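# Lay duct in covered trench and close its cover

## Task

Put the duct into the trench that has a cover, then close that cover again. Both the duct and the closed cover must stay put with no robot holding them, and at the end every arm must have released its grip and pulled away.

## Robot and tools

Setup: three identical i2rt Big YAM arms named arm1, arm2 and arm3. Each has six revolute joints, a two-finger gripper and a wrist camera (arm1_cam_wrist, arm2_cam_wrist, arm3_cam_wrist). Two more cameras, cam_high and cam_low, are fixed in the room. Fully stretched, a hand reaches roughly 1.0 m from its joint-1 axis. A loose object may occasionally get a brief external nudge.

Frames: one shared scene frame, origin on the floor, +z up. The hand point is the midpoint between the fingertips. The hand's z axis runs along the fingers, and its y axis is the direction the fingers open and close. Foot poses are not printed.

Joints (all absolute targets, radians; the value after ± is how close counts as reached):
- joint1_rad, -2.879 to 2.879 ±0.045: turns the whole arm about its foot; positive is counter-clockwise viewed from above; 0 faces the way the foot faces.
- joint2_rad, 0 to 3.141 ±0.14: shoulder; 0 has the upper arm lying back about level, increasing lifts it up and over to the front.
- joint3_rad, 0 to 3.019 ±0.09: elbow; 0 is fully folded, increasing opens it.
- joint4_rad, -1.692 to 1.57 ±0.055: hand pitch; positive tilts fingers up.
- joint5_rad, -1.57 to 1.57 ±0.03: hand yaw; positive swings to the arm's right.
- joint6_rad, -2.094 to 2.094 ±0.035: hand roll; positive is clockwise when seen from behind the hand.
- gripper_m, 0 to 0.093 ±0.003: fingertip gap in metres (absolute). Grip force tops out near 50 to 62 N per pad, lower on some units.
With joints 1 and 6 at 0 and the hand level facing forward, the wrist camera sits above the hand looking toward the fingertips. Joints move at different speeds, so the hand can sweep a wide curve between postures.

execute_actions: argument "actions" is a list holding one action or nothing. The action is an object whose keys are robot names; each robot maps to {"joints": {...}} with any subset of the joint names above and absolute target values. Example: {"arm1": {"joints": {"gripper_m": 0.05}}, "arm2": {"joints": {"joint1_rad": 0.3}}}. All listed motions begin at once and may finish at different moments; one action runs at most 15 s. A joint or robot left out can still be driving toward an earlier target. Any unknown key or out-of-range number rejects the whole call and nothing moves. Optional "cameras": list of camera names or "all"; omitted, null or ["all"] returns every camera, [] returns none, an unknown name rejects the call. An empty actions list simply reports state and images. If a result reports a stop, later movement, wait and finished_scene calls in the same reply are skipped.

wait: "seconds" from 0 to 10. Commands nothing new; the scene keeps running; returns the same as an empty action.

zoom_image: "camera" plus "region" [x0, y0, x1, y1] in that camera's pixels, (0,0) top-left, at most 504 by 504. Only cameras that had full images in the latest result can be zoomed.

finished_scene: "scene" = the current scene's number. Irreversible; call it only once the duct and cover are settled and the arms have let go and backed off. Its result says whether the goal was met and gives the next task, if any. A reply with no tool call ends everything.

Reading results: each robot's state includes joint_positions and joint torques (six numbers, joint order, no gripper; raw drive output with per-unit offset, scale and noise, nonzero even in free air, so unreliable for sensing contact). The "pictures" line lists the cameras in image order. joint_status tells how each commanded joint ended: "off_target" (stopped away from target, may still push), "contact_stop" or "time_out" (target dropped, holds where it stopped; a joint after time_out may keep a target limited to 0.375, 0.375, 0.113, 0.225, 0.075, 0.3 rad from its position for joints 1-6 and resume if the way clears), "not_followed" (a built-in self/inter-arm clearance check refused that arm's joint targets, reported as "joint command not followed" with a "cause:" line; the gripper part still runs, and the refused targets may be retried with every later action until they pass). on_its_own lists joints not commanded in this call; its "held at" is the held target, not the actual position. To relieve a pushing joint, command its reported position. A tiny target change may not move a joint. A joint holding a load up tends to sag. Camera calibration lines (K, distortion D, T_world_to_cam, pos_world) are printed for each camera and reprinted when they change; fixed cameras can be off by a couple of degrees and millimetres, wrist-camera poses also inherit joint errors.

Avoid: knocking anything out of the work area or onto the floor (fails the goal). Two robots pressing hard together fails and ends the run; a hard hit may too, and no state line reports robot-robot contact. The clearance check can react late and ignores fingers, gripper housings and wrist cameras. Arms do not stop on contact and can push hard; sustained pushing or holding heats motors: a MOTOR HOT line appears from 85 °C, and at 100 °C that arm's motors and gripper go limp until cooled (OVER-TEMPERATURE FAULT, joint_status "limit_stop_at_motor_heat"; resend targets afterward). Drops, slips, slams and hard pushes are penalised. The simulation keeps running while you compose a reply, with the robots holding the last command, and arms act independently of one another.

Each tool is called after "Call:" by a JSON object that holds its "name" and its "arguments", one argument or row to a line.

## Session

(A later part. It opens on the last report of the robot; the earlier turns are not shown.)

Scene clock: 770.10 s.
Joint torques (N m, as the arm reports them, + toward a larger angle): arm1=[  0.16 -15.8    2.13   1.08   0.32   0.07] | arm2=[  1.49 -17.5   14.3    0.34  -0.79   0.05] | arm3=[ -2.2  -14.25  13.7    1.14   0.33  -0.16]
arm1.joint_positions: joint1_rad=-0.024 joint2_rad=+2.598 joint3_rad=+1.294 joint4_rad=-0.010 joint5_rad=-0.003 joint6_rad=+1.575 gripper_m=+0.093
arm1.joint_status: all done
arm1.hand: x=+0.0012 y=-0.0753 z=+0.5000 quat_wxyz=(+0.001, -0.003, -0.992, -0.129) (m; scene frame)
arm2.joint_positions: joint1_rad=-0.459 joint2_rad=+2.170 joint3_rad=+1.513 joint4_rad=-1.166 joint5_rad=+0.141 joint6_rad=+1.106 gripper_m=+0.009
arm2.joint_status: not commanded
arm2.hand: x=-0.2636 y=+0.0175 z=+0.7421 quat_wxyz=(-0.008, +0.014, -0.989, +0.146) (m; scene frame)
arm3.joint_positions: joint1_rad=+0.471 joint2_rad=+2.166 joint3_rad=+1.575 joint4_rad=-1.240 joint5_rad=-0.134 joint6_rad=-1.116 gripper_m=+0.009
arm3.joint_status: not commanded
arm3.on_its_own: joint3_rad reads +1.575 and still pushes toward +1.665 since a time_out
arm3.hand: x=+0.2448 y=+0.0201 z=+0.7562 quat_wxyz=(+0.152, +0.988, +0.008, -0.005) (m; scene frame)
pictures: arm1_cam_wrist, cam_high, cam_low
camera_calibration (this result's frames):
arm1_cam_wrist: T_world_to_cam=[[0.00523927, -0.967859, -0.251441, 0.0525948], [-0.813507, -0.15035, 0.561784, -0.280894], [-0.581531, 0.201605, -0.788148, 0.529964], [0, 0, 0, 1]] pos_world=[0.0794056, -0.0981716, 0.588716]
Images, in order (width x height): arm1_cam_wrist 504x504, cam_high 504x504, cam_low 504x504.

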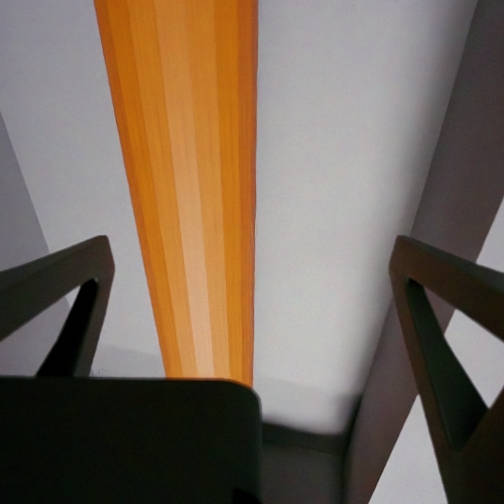

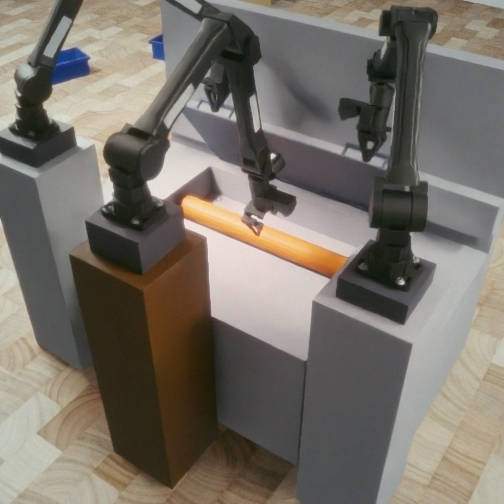

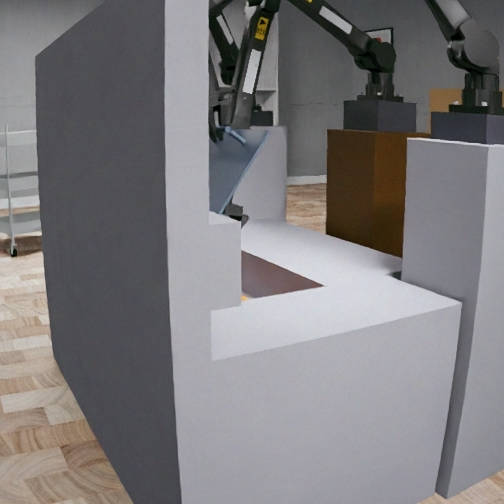

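Call:
{"name": "execute_actions", "arguments": {
  "actions": [
    {"arm1": {"joints": {"joint2_rad": 2.53, "joint3_rad": 0.76, "joint4_rad": 0.12}}, "arm2": {"joints": {"joint1_rad": -0.482, "joint2_rad": 2.058, "joint3_rad": 1.356, "joint4_rad": -0.930, "joint5_rad": 0.085, "joint6_rad": 1.058}}, "arm3": {"joints": {"joint1_rad": 0.494, "joint2_rad": 2.060, "joint3_rad": 1.420, "joint4_rad": -0.992, "joint5_rad": -0.082, "joint6_rad": -1.062}}}
  ],
  "cameras": ["arm2_cam_wrist", "cam_high", "cam_low"]
}}

Scene clock: 783.87 s.
Joint torques (N m, as the arm reports them, + toward a larger angle): arm1=[  0.21 -11.22  -1.29   0.15   0.32   0.1 ] | arm2=[  1.45 -19.02  10.49   1.32  -0.55  -0.01] | arm3=[ -2.2  -17.33   8.95   1.71   0.54  -0.11]
arm1.joint_positions: joint1_rad=-0.024 joint2_rad=+2.522 joint3_rad=+0.755 joint4_rad=+0.116 joint5_rad=-0.003 joint6_rad=+1.575 gripper_m=+0.093
arm1.joint_status: all done
arm1.hand: x=+0.0007 y=-0.3437 z=+0.5129 quat_wxyz=(+0.001, -0.003, -0.999, +0.039) (m; scene frame)
arm2.joint_positions: joint1_rad=-0.508 joint2_rad=+2.105 joint3_rad=+1.316 joint4_rad=-0.960 joint5_rad=+0.103 joint6_rad=+1.055 gripper_m=+0.009
arm2.joint_status: all done
arm2.hand: x=-0.2630 y=-0.0226 z=+0.7166 quat_wxyz=(-0.003, +0.010, -0.994, +0.105) (m; scene frame)
arm3.joint_positions: joint1_rad=+0.517 joint2_rad=+2.102 joint3_rad=+1.383 joint4_rad=-1.045 joint5_rad=-0.100 joint6_rad=-1.065 gripper_m=+0.009
arm3.joint_status: all done
arm3.hand: x=+0.2443 y=-0.0183 z=+0.7302 quat_wxyz=(+0.115, +0.993, +0.010, +0.000) (m; scene frame)
pictures: arm2_cam_wrist, cam_high, cam_low
camera_calibration (this result's frames):
arm2_cam_wrist: T_world_to_cam=[[0.0194331, -0.976796, 0.21329, -0.171339], [-0.811366, 0.109247, 0.574239, -0.617964], [-0.584216, -0.184216, -0.790415, 0.527613], [0, 0, 0, 1]] pos_world=[-0.189825, -0.00265783, 0.808438]
Images, in order (width x height): arm2_cam_wrist 504x504, cam_high 504x504, cam_low 504x504.

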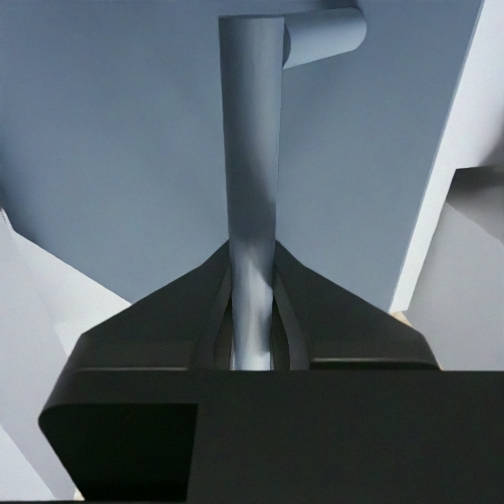

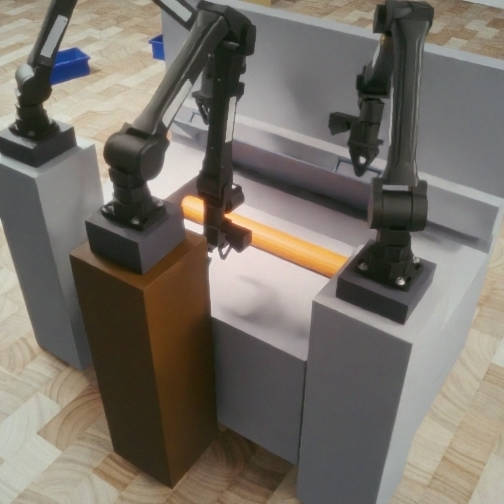

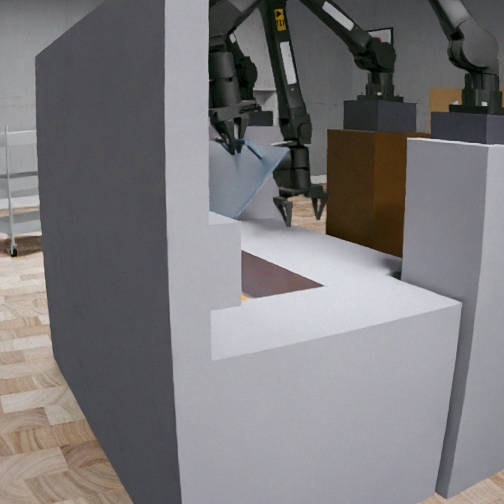

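Call:
{"name": "execute_actions", "arguments": {
  "actions": [
    {"arm2": {"joints": {"joint1_rad": -0.569, "joint2_rad": 1.988, "joint3_rad": 1.093, "joint4_rad": -0.590, "joint5_rad": 0.005, "joint6_rad": 0.972}}, "arm3": {"joints": {"joint1_rad": 0.580, "joint2_rad": 1.978, "joint3_rad": 1.150, "joint4_rad": -0.662, "joint5_rad": 0.0, "joint6_rad": -0.976}}}
  ],
  "cameras": ["cam_low"]
}}

Call:
{"name": "execute_actions", "arguments": {
  "actions": [
    {"arm2": {"joints": {"joint1_rad": -0.664, "joint2_rad": 2.042, "joint3_rad": 0.888, "joint4_rad": -0.225, "joint5_rad": -0.105, "joint6_rad": 0.896}}, "arm3": {"joints": {"joint1_rad": 0.674, "joint2_rad": 2.022, "joint3_rad": 0.941, "joint4_rad": -0.301, "joint5_rad": 0.115, "joint6_rad": -0.892}}}
  ],
  "cameras": ["arm2_cam_wrist", "arm3_cam_wrist", "cam_low"]
}}

Scene clock: 796.47 s.
Joint torques (N m, as the arm reports them, + toward a larger angle): arm1=[  0.19 -11.19  -1.3    0.16   0.32   0.1 ] | arm2=[  0.5  -19.15   8.06   1.1   -0.52  -0.04] | arm3=[ -1.52 -17.39   6.75   1.21   0.45  -0.11]
arm1.joint_positions: joint1_rad=-0.024 joint2_rad=+2.522 joint3_rad=+0.755 joint4_rad=+0.116 joint5_rad=-0.003 joint6_rad=+1.575 gripper_m=+0.093
arm1.joint_status: not commanded
arm1.hand: x=+0.0007 y=-0.3437 z=+0.5129 quat_wxyz=(+0.001, -0.003, -0.999, +0.039) (m; scene frame)
arm2.joint_positions: joint1_rad=-0.584 joint2_rad=+2.055 joint3_rad=+1.066 joint4_rad=-0.608 joint5_rad=+0.020 joint6_rad=+0.971 gripper_m=+0.009
arm2.joint_status: all done
arm2.hand: x=-0.2634 y=-0.0665 z=+0.6764 quat_wxyz=(-0.003, +0.010, -1.000, +0.019) (m; scene frame)
arm3.joint_positions: joint1_rad=+0.594 joint2_rad=+2.044 joint3_rad=+1.129 joint4_rad=-0.693 joint5_rad=-0.015 joint6_rad=-0.977 gripper_m=+0.009
arm3.joint_status: all done
arm3.hand: x=+0.2431 y=-0.0606 z=+0.6885 quat_wxyz=(+0.026, +1.000, +0.008, +0.000) (m; scene frame)
pictures: cam_low
Images, in order (width x height): cam_low 504x504.

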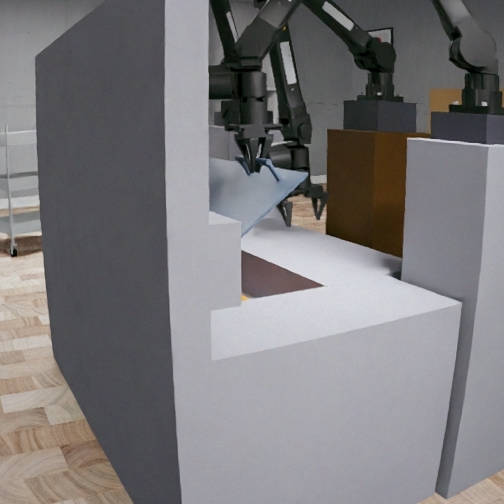

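Scene clock: 797.50 s.
Joint torques (N m, as the arm reports them, + toward a larger angle): arm1=[  0.18 -11.19  -1.3    0.14   0.32   0.1 ] | arm2=[ -0.26 -15.77   4.89   1.27  -0.5   -0.08] | arm3=[ -0.7  -14.26   4.33   1.14   0.43  -0.05]
arm1.joint_positions: joint1_rad=-0.024 joint2_rad=+2.522 joint3_rad=+0.755 joint4_rad=+0.116 joint5_rad=-0.003 joint6_rad=+1.575 gripper_m=+0.093
arm1.joint_status: not commanded
arm1.hand: x=+0.0007 y=-0.3437 z=+0.5129 quat_wxyz=(+0.001, -0.003, -0.999, +0.039) (m; scene frame)
arm2.joint_positions: joint1_rad=-0.666 joint2_rad=+2.082 joint3_rad=+0.879 joint4_rad=-0.239 joint5_rad=-0.091 joint6_rad=+0.897 gripper_m=+0.009
arm2.joint_status: all done
arm2.hand: x=-0.2642 y=-0.0986 z=+0.6354 quat_wxyz=(-0.005, +0.009, -0.997, -0.076) (m; scene frame)
arm3.joint_positions: joint1_rad=+0.677 joint2_rad=+2.060 joint3_rad=+0.935 joint4_rad=-0.323 joint5_rad=+0.102 joint6_rad=-0.897 gripper_m=+0.009
arm3.joint_status: all done
arm3.hand: x=+0.2418 y=-0.0910 z=+0.6459 quat_wxyz=(-0.074, +0.997, +0.007, -0.004) (m; scene frame)
pictures: arm2_cam_wrist, arm3_cam_wrist, cam_low
camera_calibration (this result's frames):
arm2_cam_wrist: T_world_to_cam=[[0.0185359, -0.988897, -0.147445, -0.000403554], [-0.812221, -0.100891, 0.574559, -0.585132], [-0.583055, 0.109108, -0.805073, 0.487246], [0, 0, 0, 1]] pos_world=[-0.191158, -0.112596, 0.728401]
arm3_cam_wrist: T_world_to_cam=[[-0.021174, 0.98729, 0.15751, -0.0104402], [0.813767, -0.0745047, 0.576396, -0.570527], [0.580806, 0.140381, -0.801846, 0.513274], [0, 0, 0, 1]] pos_world=[0.165942, -0.104253, 0.742061]
Images, in order (width x height): arm2_cam_wrist 504x504, arm3_cam_wrist 504x504, cam_low 504x504.

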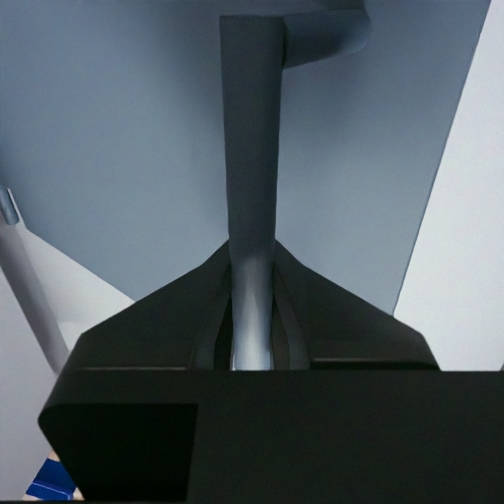

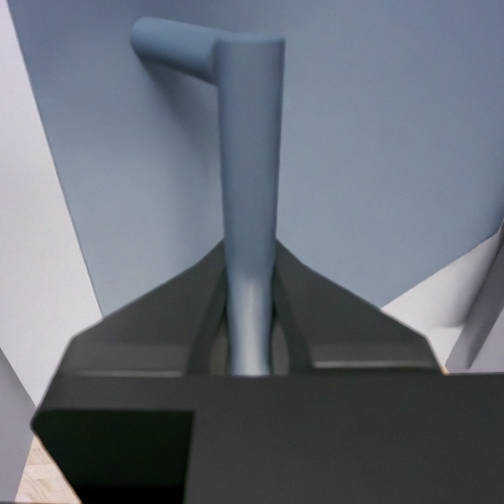

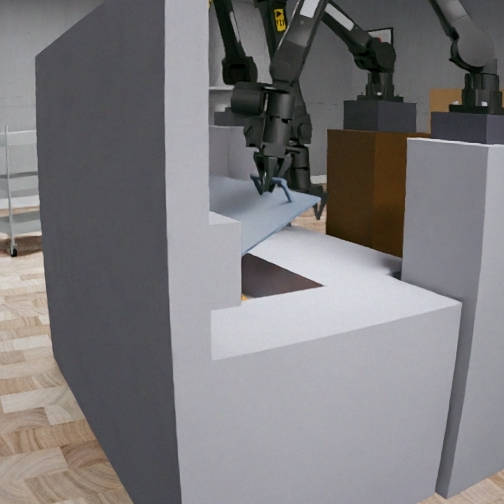

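Call:
{"name": "execute_actions", "arguments": {
  "actions": [
    {"arm2": {"joints": {"joint1_rad": -0.759, "joint2_rad": 2.169, "joint3_rad": 0.767, "joint4_rad": 0.146, "joint5_rad": -0.242, "joint6_rad": 0.836}}, "arm3": {"joints": {"joint1_rad": 0.766, "joint2_rad": 2.133, "joint3_rad": 0.815, "joint4_rad": 0.058, "joint5_rad": 0.254, "joint6_rad": -0.828}}}
  ],
  "cameras": []
}}

Call:
{"name": "execute_actions", "arguments": {
  "actions": [
    {"arm2": {"joints": {"joint1_rad": -0.852, "joint2_rad": 2.379, "joint3_rad": 0.735, "joint4_rad": 0.488, "joint5_rad": -0.393, "joint6_rad": 0.785}}, "arm3": {"joints": {"joint1_rad": 0.855, "joint2_rad": 2.329, "joint3_rad": 0.778, "joint4_rad": 0.386, "joint5_rad": 0.406, "joint6_rad": -0.772}}}
  ],
  "cameras": ["arm2_cam_wrist", "arm3_cam_wrist", "cam_low"]
}}

Scene clock: 804.13 s.
Joint torques (N m, as the arm reports them, + toward a larger angle): arm1=[  0.16 -11.22  -1.29   0.17   0.32   0.1 ] | arm2=[ -0.47 -15.09   1.68   2.04  -0.83   0.01] | arm3=[ -0.44 -13.92   1.86   1.48   0.63  -0.09]
arm1.joint_positions: joint1_rad=-0.024 joint2_rad=+2.522 joint3_rad=+0.755 joint4_rad=+0.116 joint5_rad=-0.003 joint6_rad=+1.575 gripper_m=+0.093
arm1.joint_status: not commanded
arm1.hand: x=+0.0007 y=-0.3437 z=+0.5129 quat_wxyz=(+0.001, -0.003, -0.999, +0.039) (m; scene frame)
arm2.joint_positions: joint1_rad=-0.756 joint2_rad=+2.208 joint3_rad=+0.770 joint4_rad=+0.120 joint5_rad=-0.224 joint6_rad=+0.829 gripper_m=+0.009
arm2.joint_status: all done
arm2.hand: x=-0.2653 y=-0.1242 z=+0.5894 quat_wxyz=(-0.005, +0.010, -0.986, -0.164) (m; scene frame)
arm3.joint_positions: joint1_rad=+0.766 joint2_rad=+2.173 joint3_rad=+0.819 joint4_rad=+0.032 joint5_rad=+0.239 joint6_rad=-0.828 gripper_m=+0.009
arm3.joint_status: all done
arm3.hand: x=+0.2412 y=-0.1158 z=+0.5984 quat_wxyz=(-0.165, +0.986, +0.004, -0.004) (m; scene frame)
pictures: none
No camera images: the call's "cameras" was empty. Leave "cameras" out to get every camera's image.

Scene clock: 805.17 s.
Joint torques (N m, as the arm reports them, + toward a larger angle): arm1=[  0.2  -11.15  -1.29   0.17   0.32   0.1 ] | arm2=[ -0.85 -14.98  -1.37   2.72  -1.06  -0.06] | arm3=[ -0.33 -13.72  -0.5    1.82   0.8   -0.03]
arm1.joint_positions: joint1_rad=-0.024 joint2_rad=+2.522 joint3_rad=+0.755 joint4_rad=+0.116 joint5_rad=-0.003 joint6_rad=+1.575 gripper_m=+0.093
arm1.joint_status: not commanded
arm1.hand: x=+0.0007 y=-0.3437 z=+0.5129 quat_wxyz=(+0.001, -0.003, -0.999, +0.039) (m; scene frame)
arm2.joint_positions: joint1_rad=-0.846 joint2_rad=+2.416 joint3_rad=+0.748 joint4_rad=+0.452 joint5_rad=-0.373 joint6_rad=+0.780 gripper_m=+0.009
arm2.joint_status: all done
arm2.hand: x=-0.2665 y=-0.1426 z=+0.5387 quat_wxyz=(-0.003, +0.008, -0.969, -0.249) (m; scene frame)
arm3.joint_positions: joint1_rad=+0.854 joint2_rad=+2.368 joint3_rad=+0.791 joint4_rad=+0.355 joint5_rad=+0.389 joint6_rad=-0.776 gripper_m=+0.009
arm3.joint_status: all done
arm3.hand: x=+0.2410 y=-0.1340 z=+0.5465 quat_wxyz=(-0.249, +0.968, +0.002, -0.002) (m; scene frame)
pictures: arm2_cam_wrist, arm3_cam_wrist, cam_low
camera_calibration (this result's frames):
arm2_cam_wrist: T_world_to_cam=[[0.0170405, -0.877754, -0.478809, 0.135766], [-0.80763, -0.294396, 0.510945, -0.528046], [-0.589443, 0.377994, -0.713917, 0.400461], [0, 0, 0, 1]] pos_world=[-0.19273, -0.187658, 0.620704]
arm3_cam_wrist: T_world_to_cam=[[-0.0108225, 0.870681, 0.49173, -0.153182], [0.811974, -0.279352, 0.512505, -0.507894], [0.583593, 0.404818, -0.703947, 0.421346], [0, 0, 0, 1]] pos_world=[0.164845, -0.179077, 0.632227]
Images, in order (width x height): arm2_cam_wrist 504x504, arm3_cam_wrist 504x504, cam_low 504x504.

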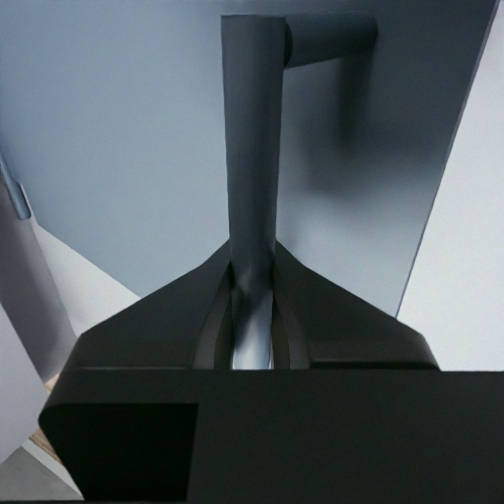

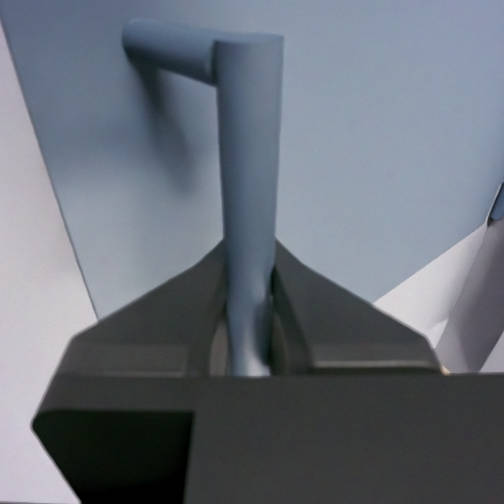

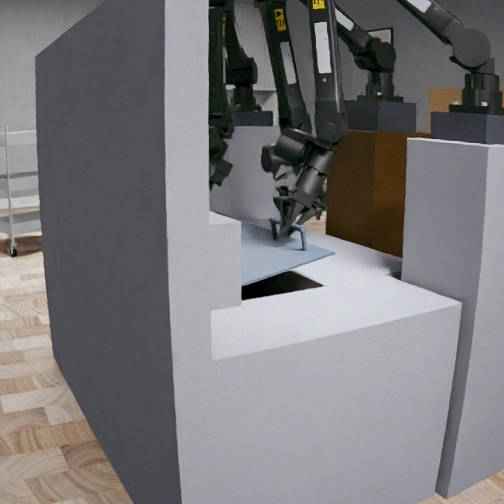

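Call:
{"name": "execute_actions", "arguments": {
  "actions": [
    {"arm2": {"joints": {"joint1_rad": -0.901, "joint2_rad": 2.547, "joint3_rad": 0.800, "joint4_rad": 0.646, "joint5_rad": -0.474, "joint6_rad": 0.768}}, "arm3": {"joints": {"joint1_rad": 0.900, "joint2_rad": 2.490, "joint3_rad": 0.835, "joint4_rad": 0.543, "joint5_rad": 0.487, "joint6_rad": -0.755}}}
  ],
  "cameras": ["cam_low"]
}}

Scene clock: 810.23 s.
Joint torques (N m, as the arm reports them, + toward a larger angle): arm1=[  0.16 -11.21  -1.29   0.14   0.32   0.1 ] | arm2=[ -0.86 -15.76  -1.27   2.82  -1.06  -0.01] | arm3=[ -0.32 -13.99  -0.5    1.92   0.95  -0.06]
arm1.joint_positions: joint1_rad=-0.024 joint2_rad=+2.522 joint3_rad=+0.755 joint4_rad=+0.116 joint5_rad=-0.003 joint6_rad=+1.575 gripper_m=+0.093
arm1.joint_status: not commanded
arm1.hand: x=+0.0007 y=-0.3437 z=+0.5129 quat_wxyz=(+0.001, -0.003, -0.999, +0.039) (m; scene frame)
arm2.joint_positions: joint1_rad=-0.895 joint2_rad=+2.587 joint3_rad=+0.799 joint4_rad=+0.609 joint5_rad=-0.455 joint6_rad=+0.760 gripper_m=+0.009
arm2.joint_status: all done
arm2.hand: x=-0.2671 y=-0.1517 z=+0.4957 quat_wxyz=(+0.002, +0.006, -0.957, -0.289) (m; scene frame)
arm3.joint_positions: joint1_rad=+0.899 joint2_rad=+2.532 joint3_rad=+0.836 joint4_rad=+0.510 joint5_rad=+0.467 joint6_rad=-0.755 gripper_m=+0.009
arm3.joint_status: all done
arm3.hand: x=+0.2402 y=-0.1428 z=+0.5031 quat_wxyz=(-0.288, +0.958, +0.002, +0.001) (m; scene frame)
pictures: cam_low
Images, in order (width x height): cam_low 504x504.

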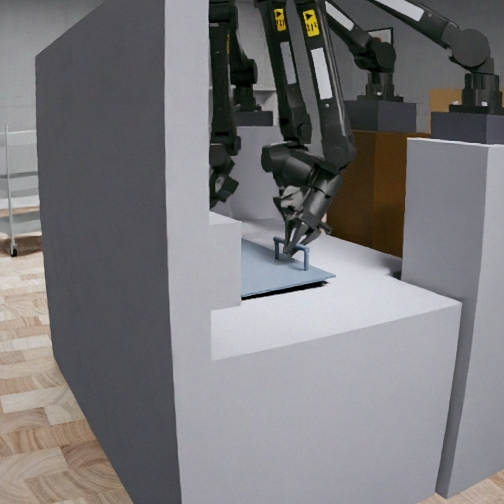

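Call:
{"name": "execute_actions", "arguments": {
  "actions": [
    {"arm2": {"joints": {"joint2_rad": 2.590, "joint3_rad": 0.826, "joint4_rad": 0.660}}, "arm3": {"joints": {"joint2_rad": 2.533, "joint3_rad": 0.861, "joint4_rad": 0.558}}}
  ],
  "cameras": ["cam_low"]
}}

Scene clock: 816.57 s.
Joint torques (N m, as the arm reports them, + toward a larger angle): arm1=[  0.21 -11.25  -1.29   0.15   0.32   0.1 ] | arm2=[ -0.43 -14.28  -0.57   2.77  -1.02   0.  ] | arm3=[ -0.57 -13.18   0.13   1.95   0.9   -0.09]
arm1.joint_positions: joint1_rad=-0.024 joint2_rad=+2.522 joint3_rad=+0.755 joint4_rad=+0.116 joint5_rad=-0.003 joint6_rad=+1.575 gripper_m=+0.093
arm1.joint_status: not commanded
arm1.hand: x=+0.0007 y=-0.3437 z=+0.5129 quat_wxyz=(+0.001, -0.003, -0.999, +0.039) (m; scene frame)
arm2.joint_positions: joint1_rad=-0.899 joint2_rad=+2.619 joint3_rad=+0.816 joint4_rad=+0.624 joint5_rad=-0.455 joint6_rad=+0.758 gripper_m=+0.009
arm2.joint_status: all done
arm2.hand: x=-0.2671 y=-0.1533 z=+0.4856 quat_wxyz=(+0.001, +0.005, -0.957, -0.289) (m; scene frame)
arm3.joint_positions: joint1_rad=+0.903 joint2_rad=+2.563 joint3_rad=+0.852 joint4_rad=+0.524 joint5_rad=+0.468 joint6_rad=-0.752 gripper_m=+0.009
arm3.joint_status: all done
arm3.hand: x=+0.2402 y=-0.1442 z=+0.4930 quat_wxyz=(-0.288, +0.958, +0.002, +0.001) (m; scene frame)
pictures: cam_low
Images, in order (width x height): cam_low 504x504.

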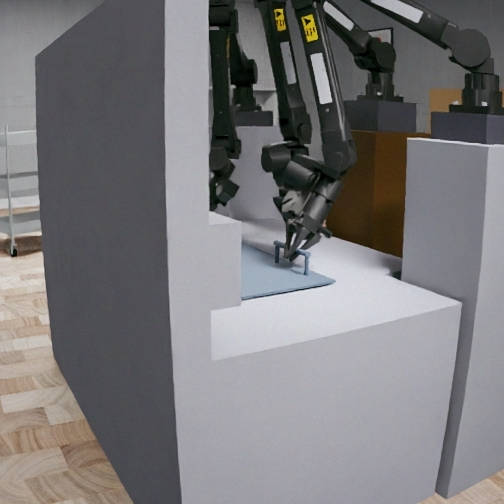

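Call:
{"name": "execute_actions", "arguments": {
  "actions": [
    {"arm2": {"joints": {"joint2_rad": 2.634, "joint3_rad": 0.832, "joint4_rad": 0.642, "joint5_rad": -0.462, "joint6_rad": 0.760}}, "arm3": {"joints": {"joint1_rad": 0.903, "joint2_rad": 2.578, "joint3_rad": 0.868, "joint4_rad": 0.542, "joint5_rad": 0.474}}}
  ],
  "cameras": ["cam_low"]
}}

Call:
{"name": "zoom_image", "arguments": {
  "camera": "cam_low",
  "region": [230, 220, 350, 320]
}}

Scene clock: 820.67 s.
Joint torques (N m, as the arm reports them, + toward a larger angle): arm1=[  0.21 -11.18  -1.29   0.15   0.32   0.1 ] | arm2=[ -0.25 -11.96  -0.83   1.8   -0.41  -0.05] | arm3=[ -0.55 -11.05   0.     1.29   0.29  -0.12]
arm1.joint_positions: joint1_rad=-0.024 joint2_rad=+2.522 joint3_rad=+0.755 joint4_rad=+0.116 joint5_rad=-0.003 joint6_rad=+1.575 gripper_m=+0.093
arm1.joint_status: not commanded
arm1.hand: x=+0.0007 y=-0.3437 z=+0.5129 quat_wxyz=(+0.001, -0.003, -0.999, +0.039) (m; scene frame)
arm2.joint_positions: joint1_rad=-0.901 joint2_rad=+2.633 joint3_rad=+0.824 joint4_rad=+0.626 joint5_rad=-0.457 joint6_rad=+0.755 gripper_m=+0.009
arm2.joint_status: all done
arm2.hand: x=-0.2676 y=-0.1544 z=+0.4807 quat_wxyz=(+0.002, +0.006, -0.958, -0.288) (m; scene frame)
arm3.joint_positions: joint1_rad=+0.905 joint2_rad=+2.577 joint3_rad=+0.860 joint4_rad=+0.527 joint5_rad=+0.471 joint6_rad=-0.750 gripper_m=+0.009
arm3.joint_status: all done
arm3.hand: x=+0.2404 y=-0.1453 z=+0.4881 quat_wxyz=(-0.288, +0.958, +0.003, +0.002) (m; scene frame)
pictures: cam_low
Images, in order (width x height): cam_low 504x504.

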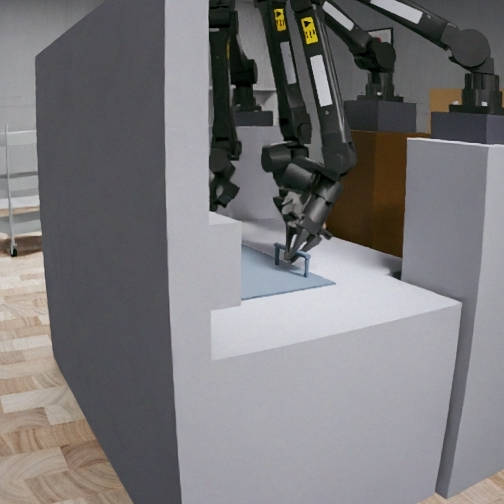

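Region (230, 220, 350, 320) of cam_low's 504x504 image, scaled by 4.200, with more detail than that image has.

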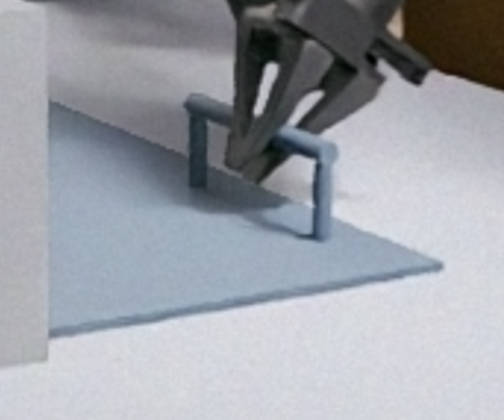

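Call:
{"name": "execute_actions", "arguments": {
  "actions": [
    {"arm2": {"joints": {"gripper_m": 0.05, "joint3_rad": 0.826, "joint4_rad": 0.632}}, "arm3": {"joints": {"gripper_m": 0.05, "joint3_rad": 0.862, "joint4_rad": 0.533}}}
  ],
  "cameras": ["arm2_cam_wrist", "arm3_cam_wrist"]
}}

Call:
{"name": "execute_actions", "arguments": {
  "actions": [
    {"arm2": {"joints": {"joint1_rad": -0.984, "joint2_rad": 2.480, "joint3_rad": 0.686, "joint4_rad": 0.581, "joint5_rad": -0.482, "joint6_rad": 0.667}}, "arm3": {"joints": {"joint1_rad": 0.986, "joint2_rad": 2.420, "joint3_rad": 0.731, "joint4_rad": 0.462, "joint5_rad": 0.500, "joint6_rad": -0.665}}}
  ]
}}

Scene clock: 841.93 s.
Joint torques (N m, as the arm reports them, + toward a larger angle): arm1=[  0.18 -11.22  -1.29   0.16   0.32   0.1 ] | arm2=[ -0.14 -12.34  -1.32   1.22  -0.24  -0.06] | arm3=[ -0.45 -10.81  -0.51   1.06   0.29  -0.12]
arm1.joint_positions: joint1_rad=-0.024 joint2_rad=+2.522 joint3_rad=+0.755 joint4_rad=+0.116 joint5_rad=-0.003 joint6_rad=+1.575 gripper_m=+0.093
arm1.joint_status: not commanded
arm1.hand: x=+0.0007 y=-0.3437 z=+0.5129 quat_wxyz=(+0.001, -0.003, -0.999, +0.039) (m; scene frame)
arm2.joint_positions: joint1_rad=-0.901 joint2_rad=+2.633 joint3_rad=+0.824 joint4_rad=+0.626 joint5_rad=-0.460 joint6_rad=+0.755 gripper_m=+0.050
arm2.joint_status: all done
arm2.hand: x=-0.2680 y=-0.1541 z=+0.4809 quat_wxyz=(+0.003, +0.006, -0.957, -0.289) (m; scene frame)
arm3.joint_positions: joint1_rad=+0.905 joint2_rad=+2.577 joint3_rad=+0.860 joint4_rad=+0.527 joint5_rad=+0.471 joint6_rad=-0.750 gripper_m=+0.050
arm3.joint_status: all done
arm3.hand: x=+0.2404 y=-0.1453 z=+0.4881 quat_wxyz=(-0.288, +0.958, +0.003, +0.002) (m; scene frame)
pictures: arm2_cam_wrist, arm3_cam_wrist
camera_calibration (this result's frames):
arm2_cam_wrist: T_world_to_cam=[[0.00912444, -0.834355, -0.551152, 0.137408], [-0.801235, -0.335871, 0.495189, -0.500157], [-0.59828, 0.437085, -0.671579, 0.349019], [0, 0, 0, 1]] pos_world=[-0.193187, -0.205892, 0.557799]
arm3_cam_wrist: T_world_to_cam=[[-0.0147386, 0.828316, 0.560068, -0.153182], [0.807208, -0.320701, 0.495545, -0.477156], [0.590082, 0.459395, -0.663897, 0.371988], [0, 0, 0, 1]] pos_world=[0.163403, -0.197031, 0.569206]
Images, in order (width x height): arm2_cam_wrist 504x504, arm3_cam_wrist 504x504.

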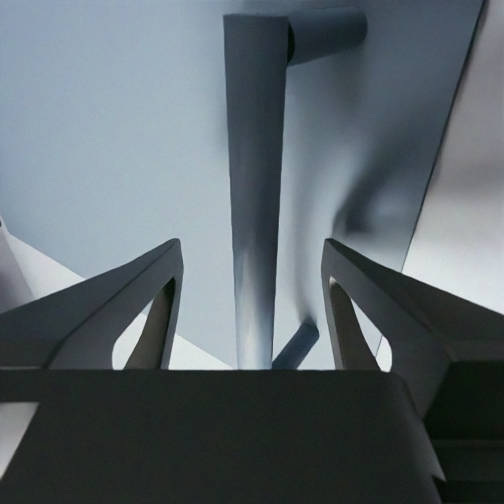

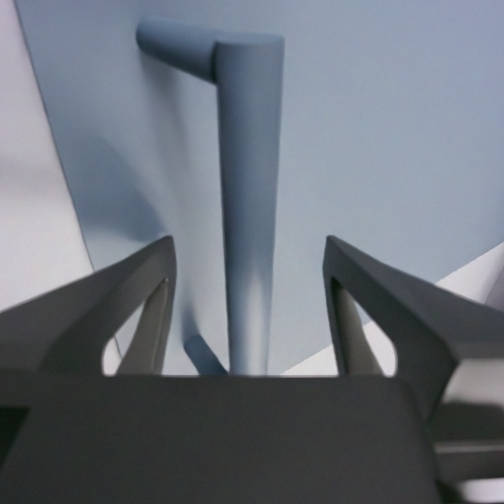

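Scene clock: 842.90 s.
Joint torques (N m, as the arm reports them, + toward a larger angle): arm1=[  0.21 -11.26  -1.3    0.14   0.32   0.1 ] | arm2=[ -0.19 -11.91  -1.48   0.71  -0.24  -0.21] | arm3=[ -1.01 -11.02  -0.51   0.46   0.35   0.04]
arm1.joint_positions: joint1_rad=-0.024 joint2_rad=+2.522 joint3_rad=+0.755 joint4_rad=+0.116 joint5_rad=-0.003 joint6_rad=+1.575 gripper_m=+0.093
arm1.joint_status: not commanded
arm1.hand: x=+0.0007 y=-0.3437 z=+0.5129 quat_wxyz=(+0.001, -0.003, -0.999, +0.039) (m; scene frame)
arm2.joint_positions: joint1_rad=-0.985 joint2_rad=+2.488 joint3_rad=+0.687 joint4_rad=+0.586 joint5_rad=-0.481 joint6_rad=+0.680 gripper_m=+0.050
arm2.joint_status: all done
arm2.hand: x=-0.2679 y=-0.1884 z=+0.5305 quat_wxyz=(-0.001, -0.001, -0.958, -0.288) (m; scene frame)
arm3.joint_positions: joint1_rad=+0.993 joint2_rad=+2.429 joint3_rad=+0.732 joint4_rad=+0.468 joint5_rad=+0.496 joint6_rad=-0.676 gripper_m=+0.050
arm3.joint_status: all done
arm3.hand: x=+0.2394 y=-0.1813 z=+0.5375 quat_wxyz=(-0.287, +0.958, +0.012, +0.001) (m; scene frame)
pictures: arm1_cam_wrist, arm2_cam_wrist, arm3_cam_wrist, cam_high, cam_low
camera_calibration (this result's frames):
arm1_cam_wrist: T_world_to_cam=[[0.00491362, -0.996636, 0.081812, -0.384785], [-0.813172, 0.0436336, 0.580385, -0.271776], [-0.582003, -0.069379, -0.810222, 0.512152], [0, 0, 0, 1]] pos_world=[0.0789634, -0.336099, 0.604172]
arm2_cam_wrist: T_world_to_cam=[[-0.00149575, -0.836395, -0.548126, 0.131277], [-0.807998, -0.321936, 0.493453, -0.53439], [-0.589183, 0.443623, -0.675324, 0.403023], [0, 0, 0, 1]] pos_world=[-0.194135, -0.24103, 0.607823]
arm3_cam_wrist: T_world_to_cam=[[-0.0319162, 0.829095, 0.558197, -0.145775], [0.811292, -0.304701, 0.498962, -0.51236], [0.58377, 0.468785, -0.662913, 0.424571], [0, 0, 0, 1]] pos_world=[0.163169, -0.234288, 0.618473]
Images, in order (width x height): arm1_cam_wrist 504x504, arm2_cam_wrist 504x504, arm3_cam_wrist 504x504, cam_high 504x504, cam_low 504x504.

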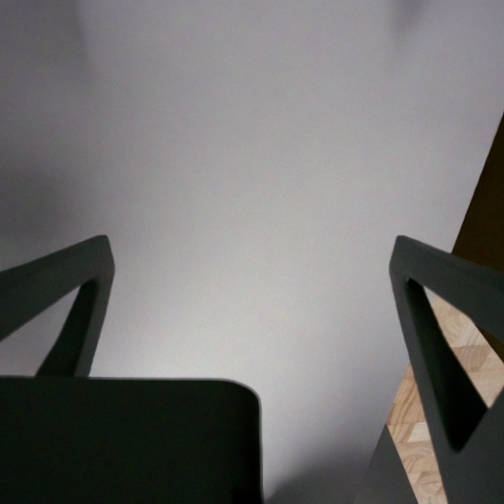

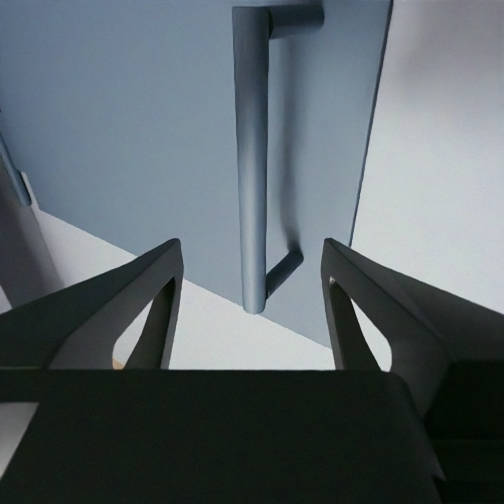

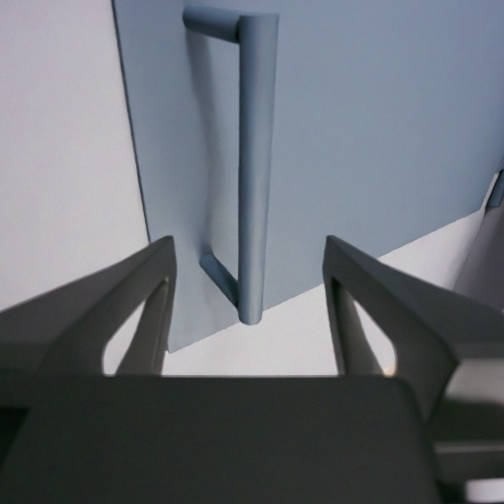

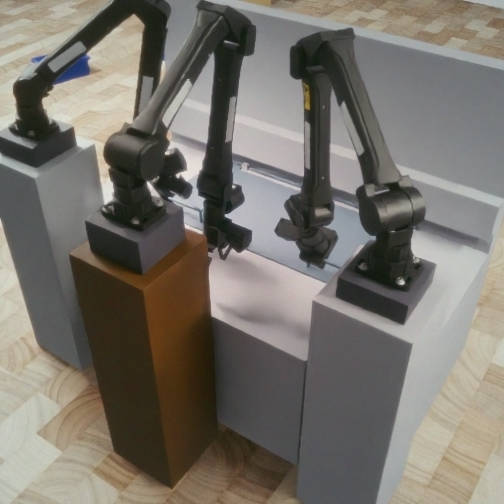

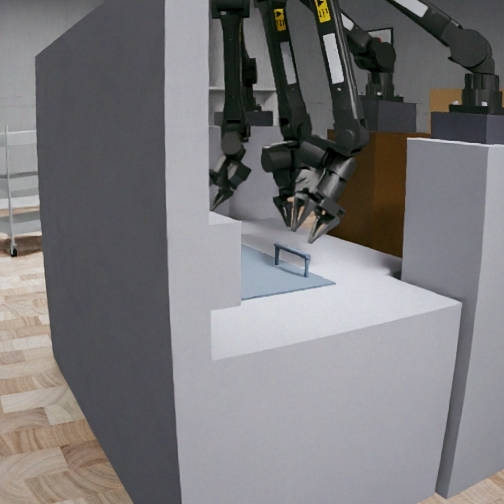

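Call:
{"name": "execute_actions", "arguments": {
  "actions": [
    {"arm1": {"joints": {"joint2_rad": 1.95, "joint3_rad": 0.55, "joint4_rad": -0.15}}, "arm2": {"joints": {"joint1_rad": -0.35, "joint2_rad": 1.75, "joint3_rad": 0.62, "joint4_rad": -0.2, "joint5_rad": -0.3}}, "arm3": {"joints": {"joint1_rad": 0.35, "joint2_rad": 1.75, "joint3_rad": 0.62, "joint4_rad": -0.2, "joint5_rad": 0.3}}}
  ]
}}

Scene clock: 862.47 s.
Joint torques (N m, as the arm reports them, + toward a larger angle): arm1=[ 0.2  -9.16  1.16 -0.13  0.32  0.09] | arm2=[  0.   -10.13   4.5    0.4    0.    -0.2 ] | arm3=[-0.21 -8.88  3.91  0.24 -0.04  0.  ]
arm1.joint_positions: joint1_rad=-0.024 joint2_rad=+1.940 joint3_rad=+0.555 joint4_rad=-0.140 joint5_rad=-0.003 joint6_rad=+1.575 gripper_m=+0.093
arm1.joint_status: all done
arm1.hand: x=+0.0006 y=-0.3158 z=+0.6759 quat_wxyz=(+0.001, -0.003, -1.000, -0.025) (m; scene frame)
arm2.joint_positions: joint1_rad=-0.351 joint2_rad=+1.760 joint3_rad=+0.623 joint4_rad=-0.193 joint5_rad=-0.301 joint6_rad=+0.677 gripper_m=+0.050
arm2.joint_status: all done
arm2.hand: x=-0.4390 y=-0.0790 z=+0.7185 quat_wxyz=(+0.052, +0.282, -0.941, -0.180) (m; scene frame)
arm3.joint_positions: joint1_rad=+0.347 joint2_rad=+1.759 joint3_rad=+0.619 joint4_rad=-0.191 joint5_rad=+0.303 joint6_rad=-0.674 gripper_m=+0.050
arm3.joint_status: all done
arm3.hand: x=+0.4343 y=-0.0820 z=+0.7101 quat_wxyz=(-0.177, +0.943, -0.277, +0.049) (m; scene frame)
pictures: arm1_cam_wrist, arm2_cam_wrist, arm3_cam_wrist, cam_high, cam_low
camera_calibration (this result's frames):
arm1_cam_wrist: T_world_to_cam=[[0.00501296, -0.999004, -0.0443474, -0.285782], [-0.813305, -0.0298758, 0.58107, -0.391342], [-0.581815, 0.0331551, -0.812645, 0.680124], [0, 0, 0, 1]] pos_world=[0.0788588, -0.319739, 0.767423]
arm2_cam_wrist: T_world_to_cam=[[0.512806, -0.777421, -0.364206, 0.423856], [-0.558032, -0.624232, 0.546749, -0.682653], [-0.652403, -0.0771374, -0.753936, 0.36823], [0, 0, 0, 1]] pos_world=[-0.358064, -0.0682154, 0.805232]
arm3_cam_wrist: T_world_to_cam=[[0.495703, 0.785639, 0.370203, -0.417455], [0.569522, -0.615864, 0.544385, -0.679099], [0.655685, -0.0590152, -0.752725, 0.367912], [0, 0, 0, 1]] pos_world=[0.352461, -0.0685519, 0.801171]
Images, in order (width x height): arm1_cam_wrist 504x504, arm2_cam_wrist 504x504, arm3_cam_wrist 504x504, cam_high 504x504, cam_low 504x504.

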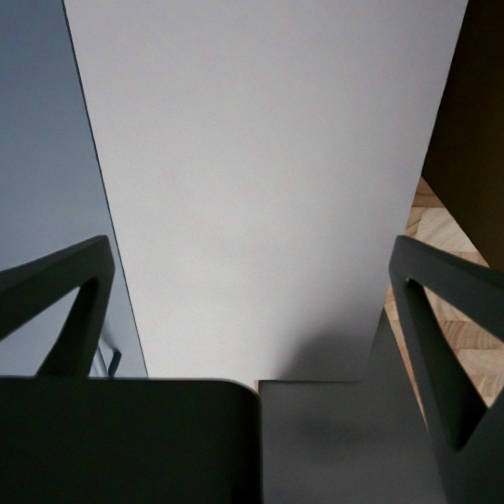

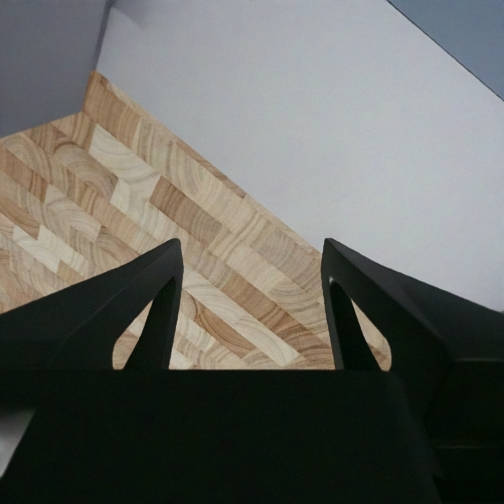

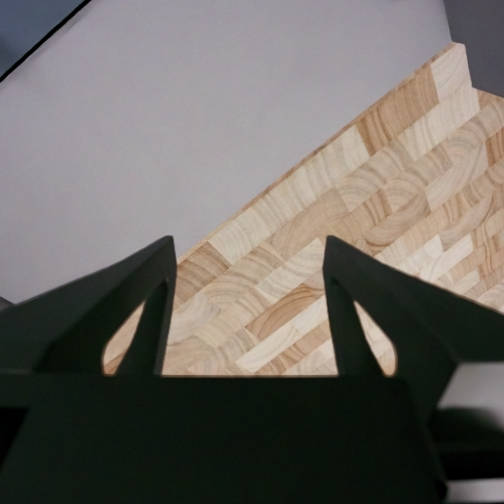

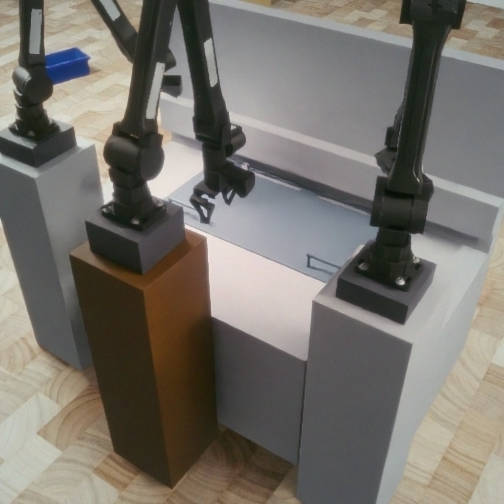

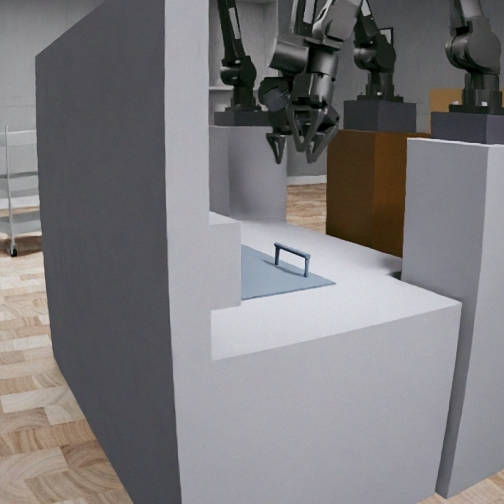

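The duct is in the trench, the cover is shut and all arms are clear.

Call:
{"name": "finished_scene", "arguments": {
  "scene": 1
}}

The scene is finished: the task was done.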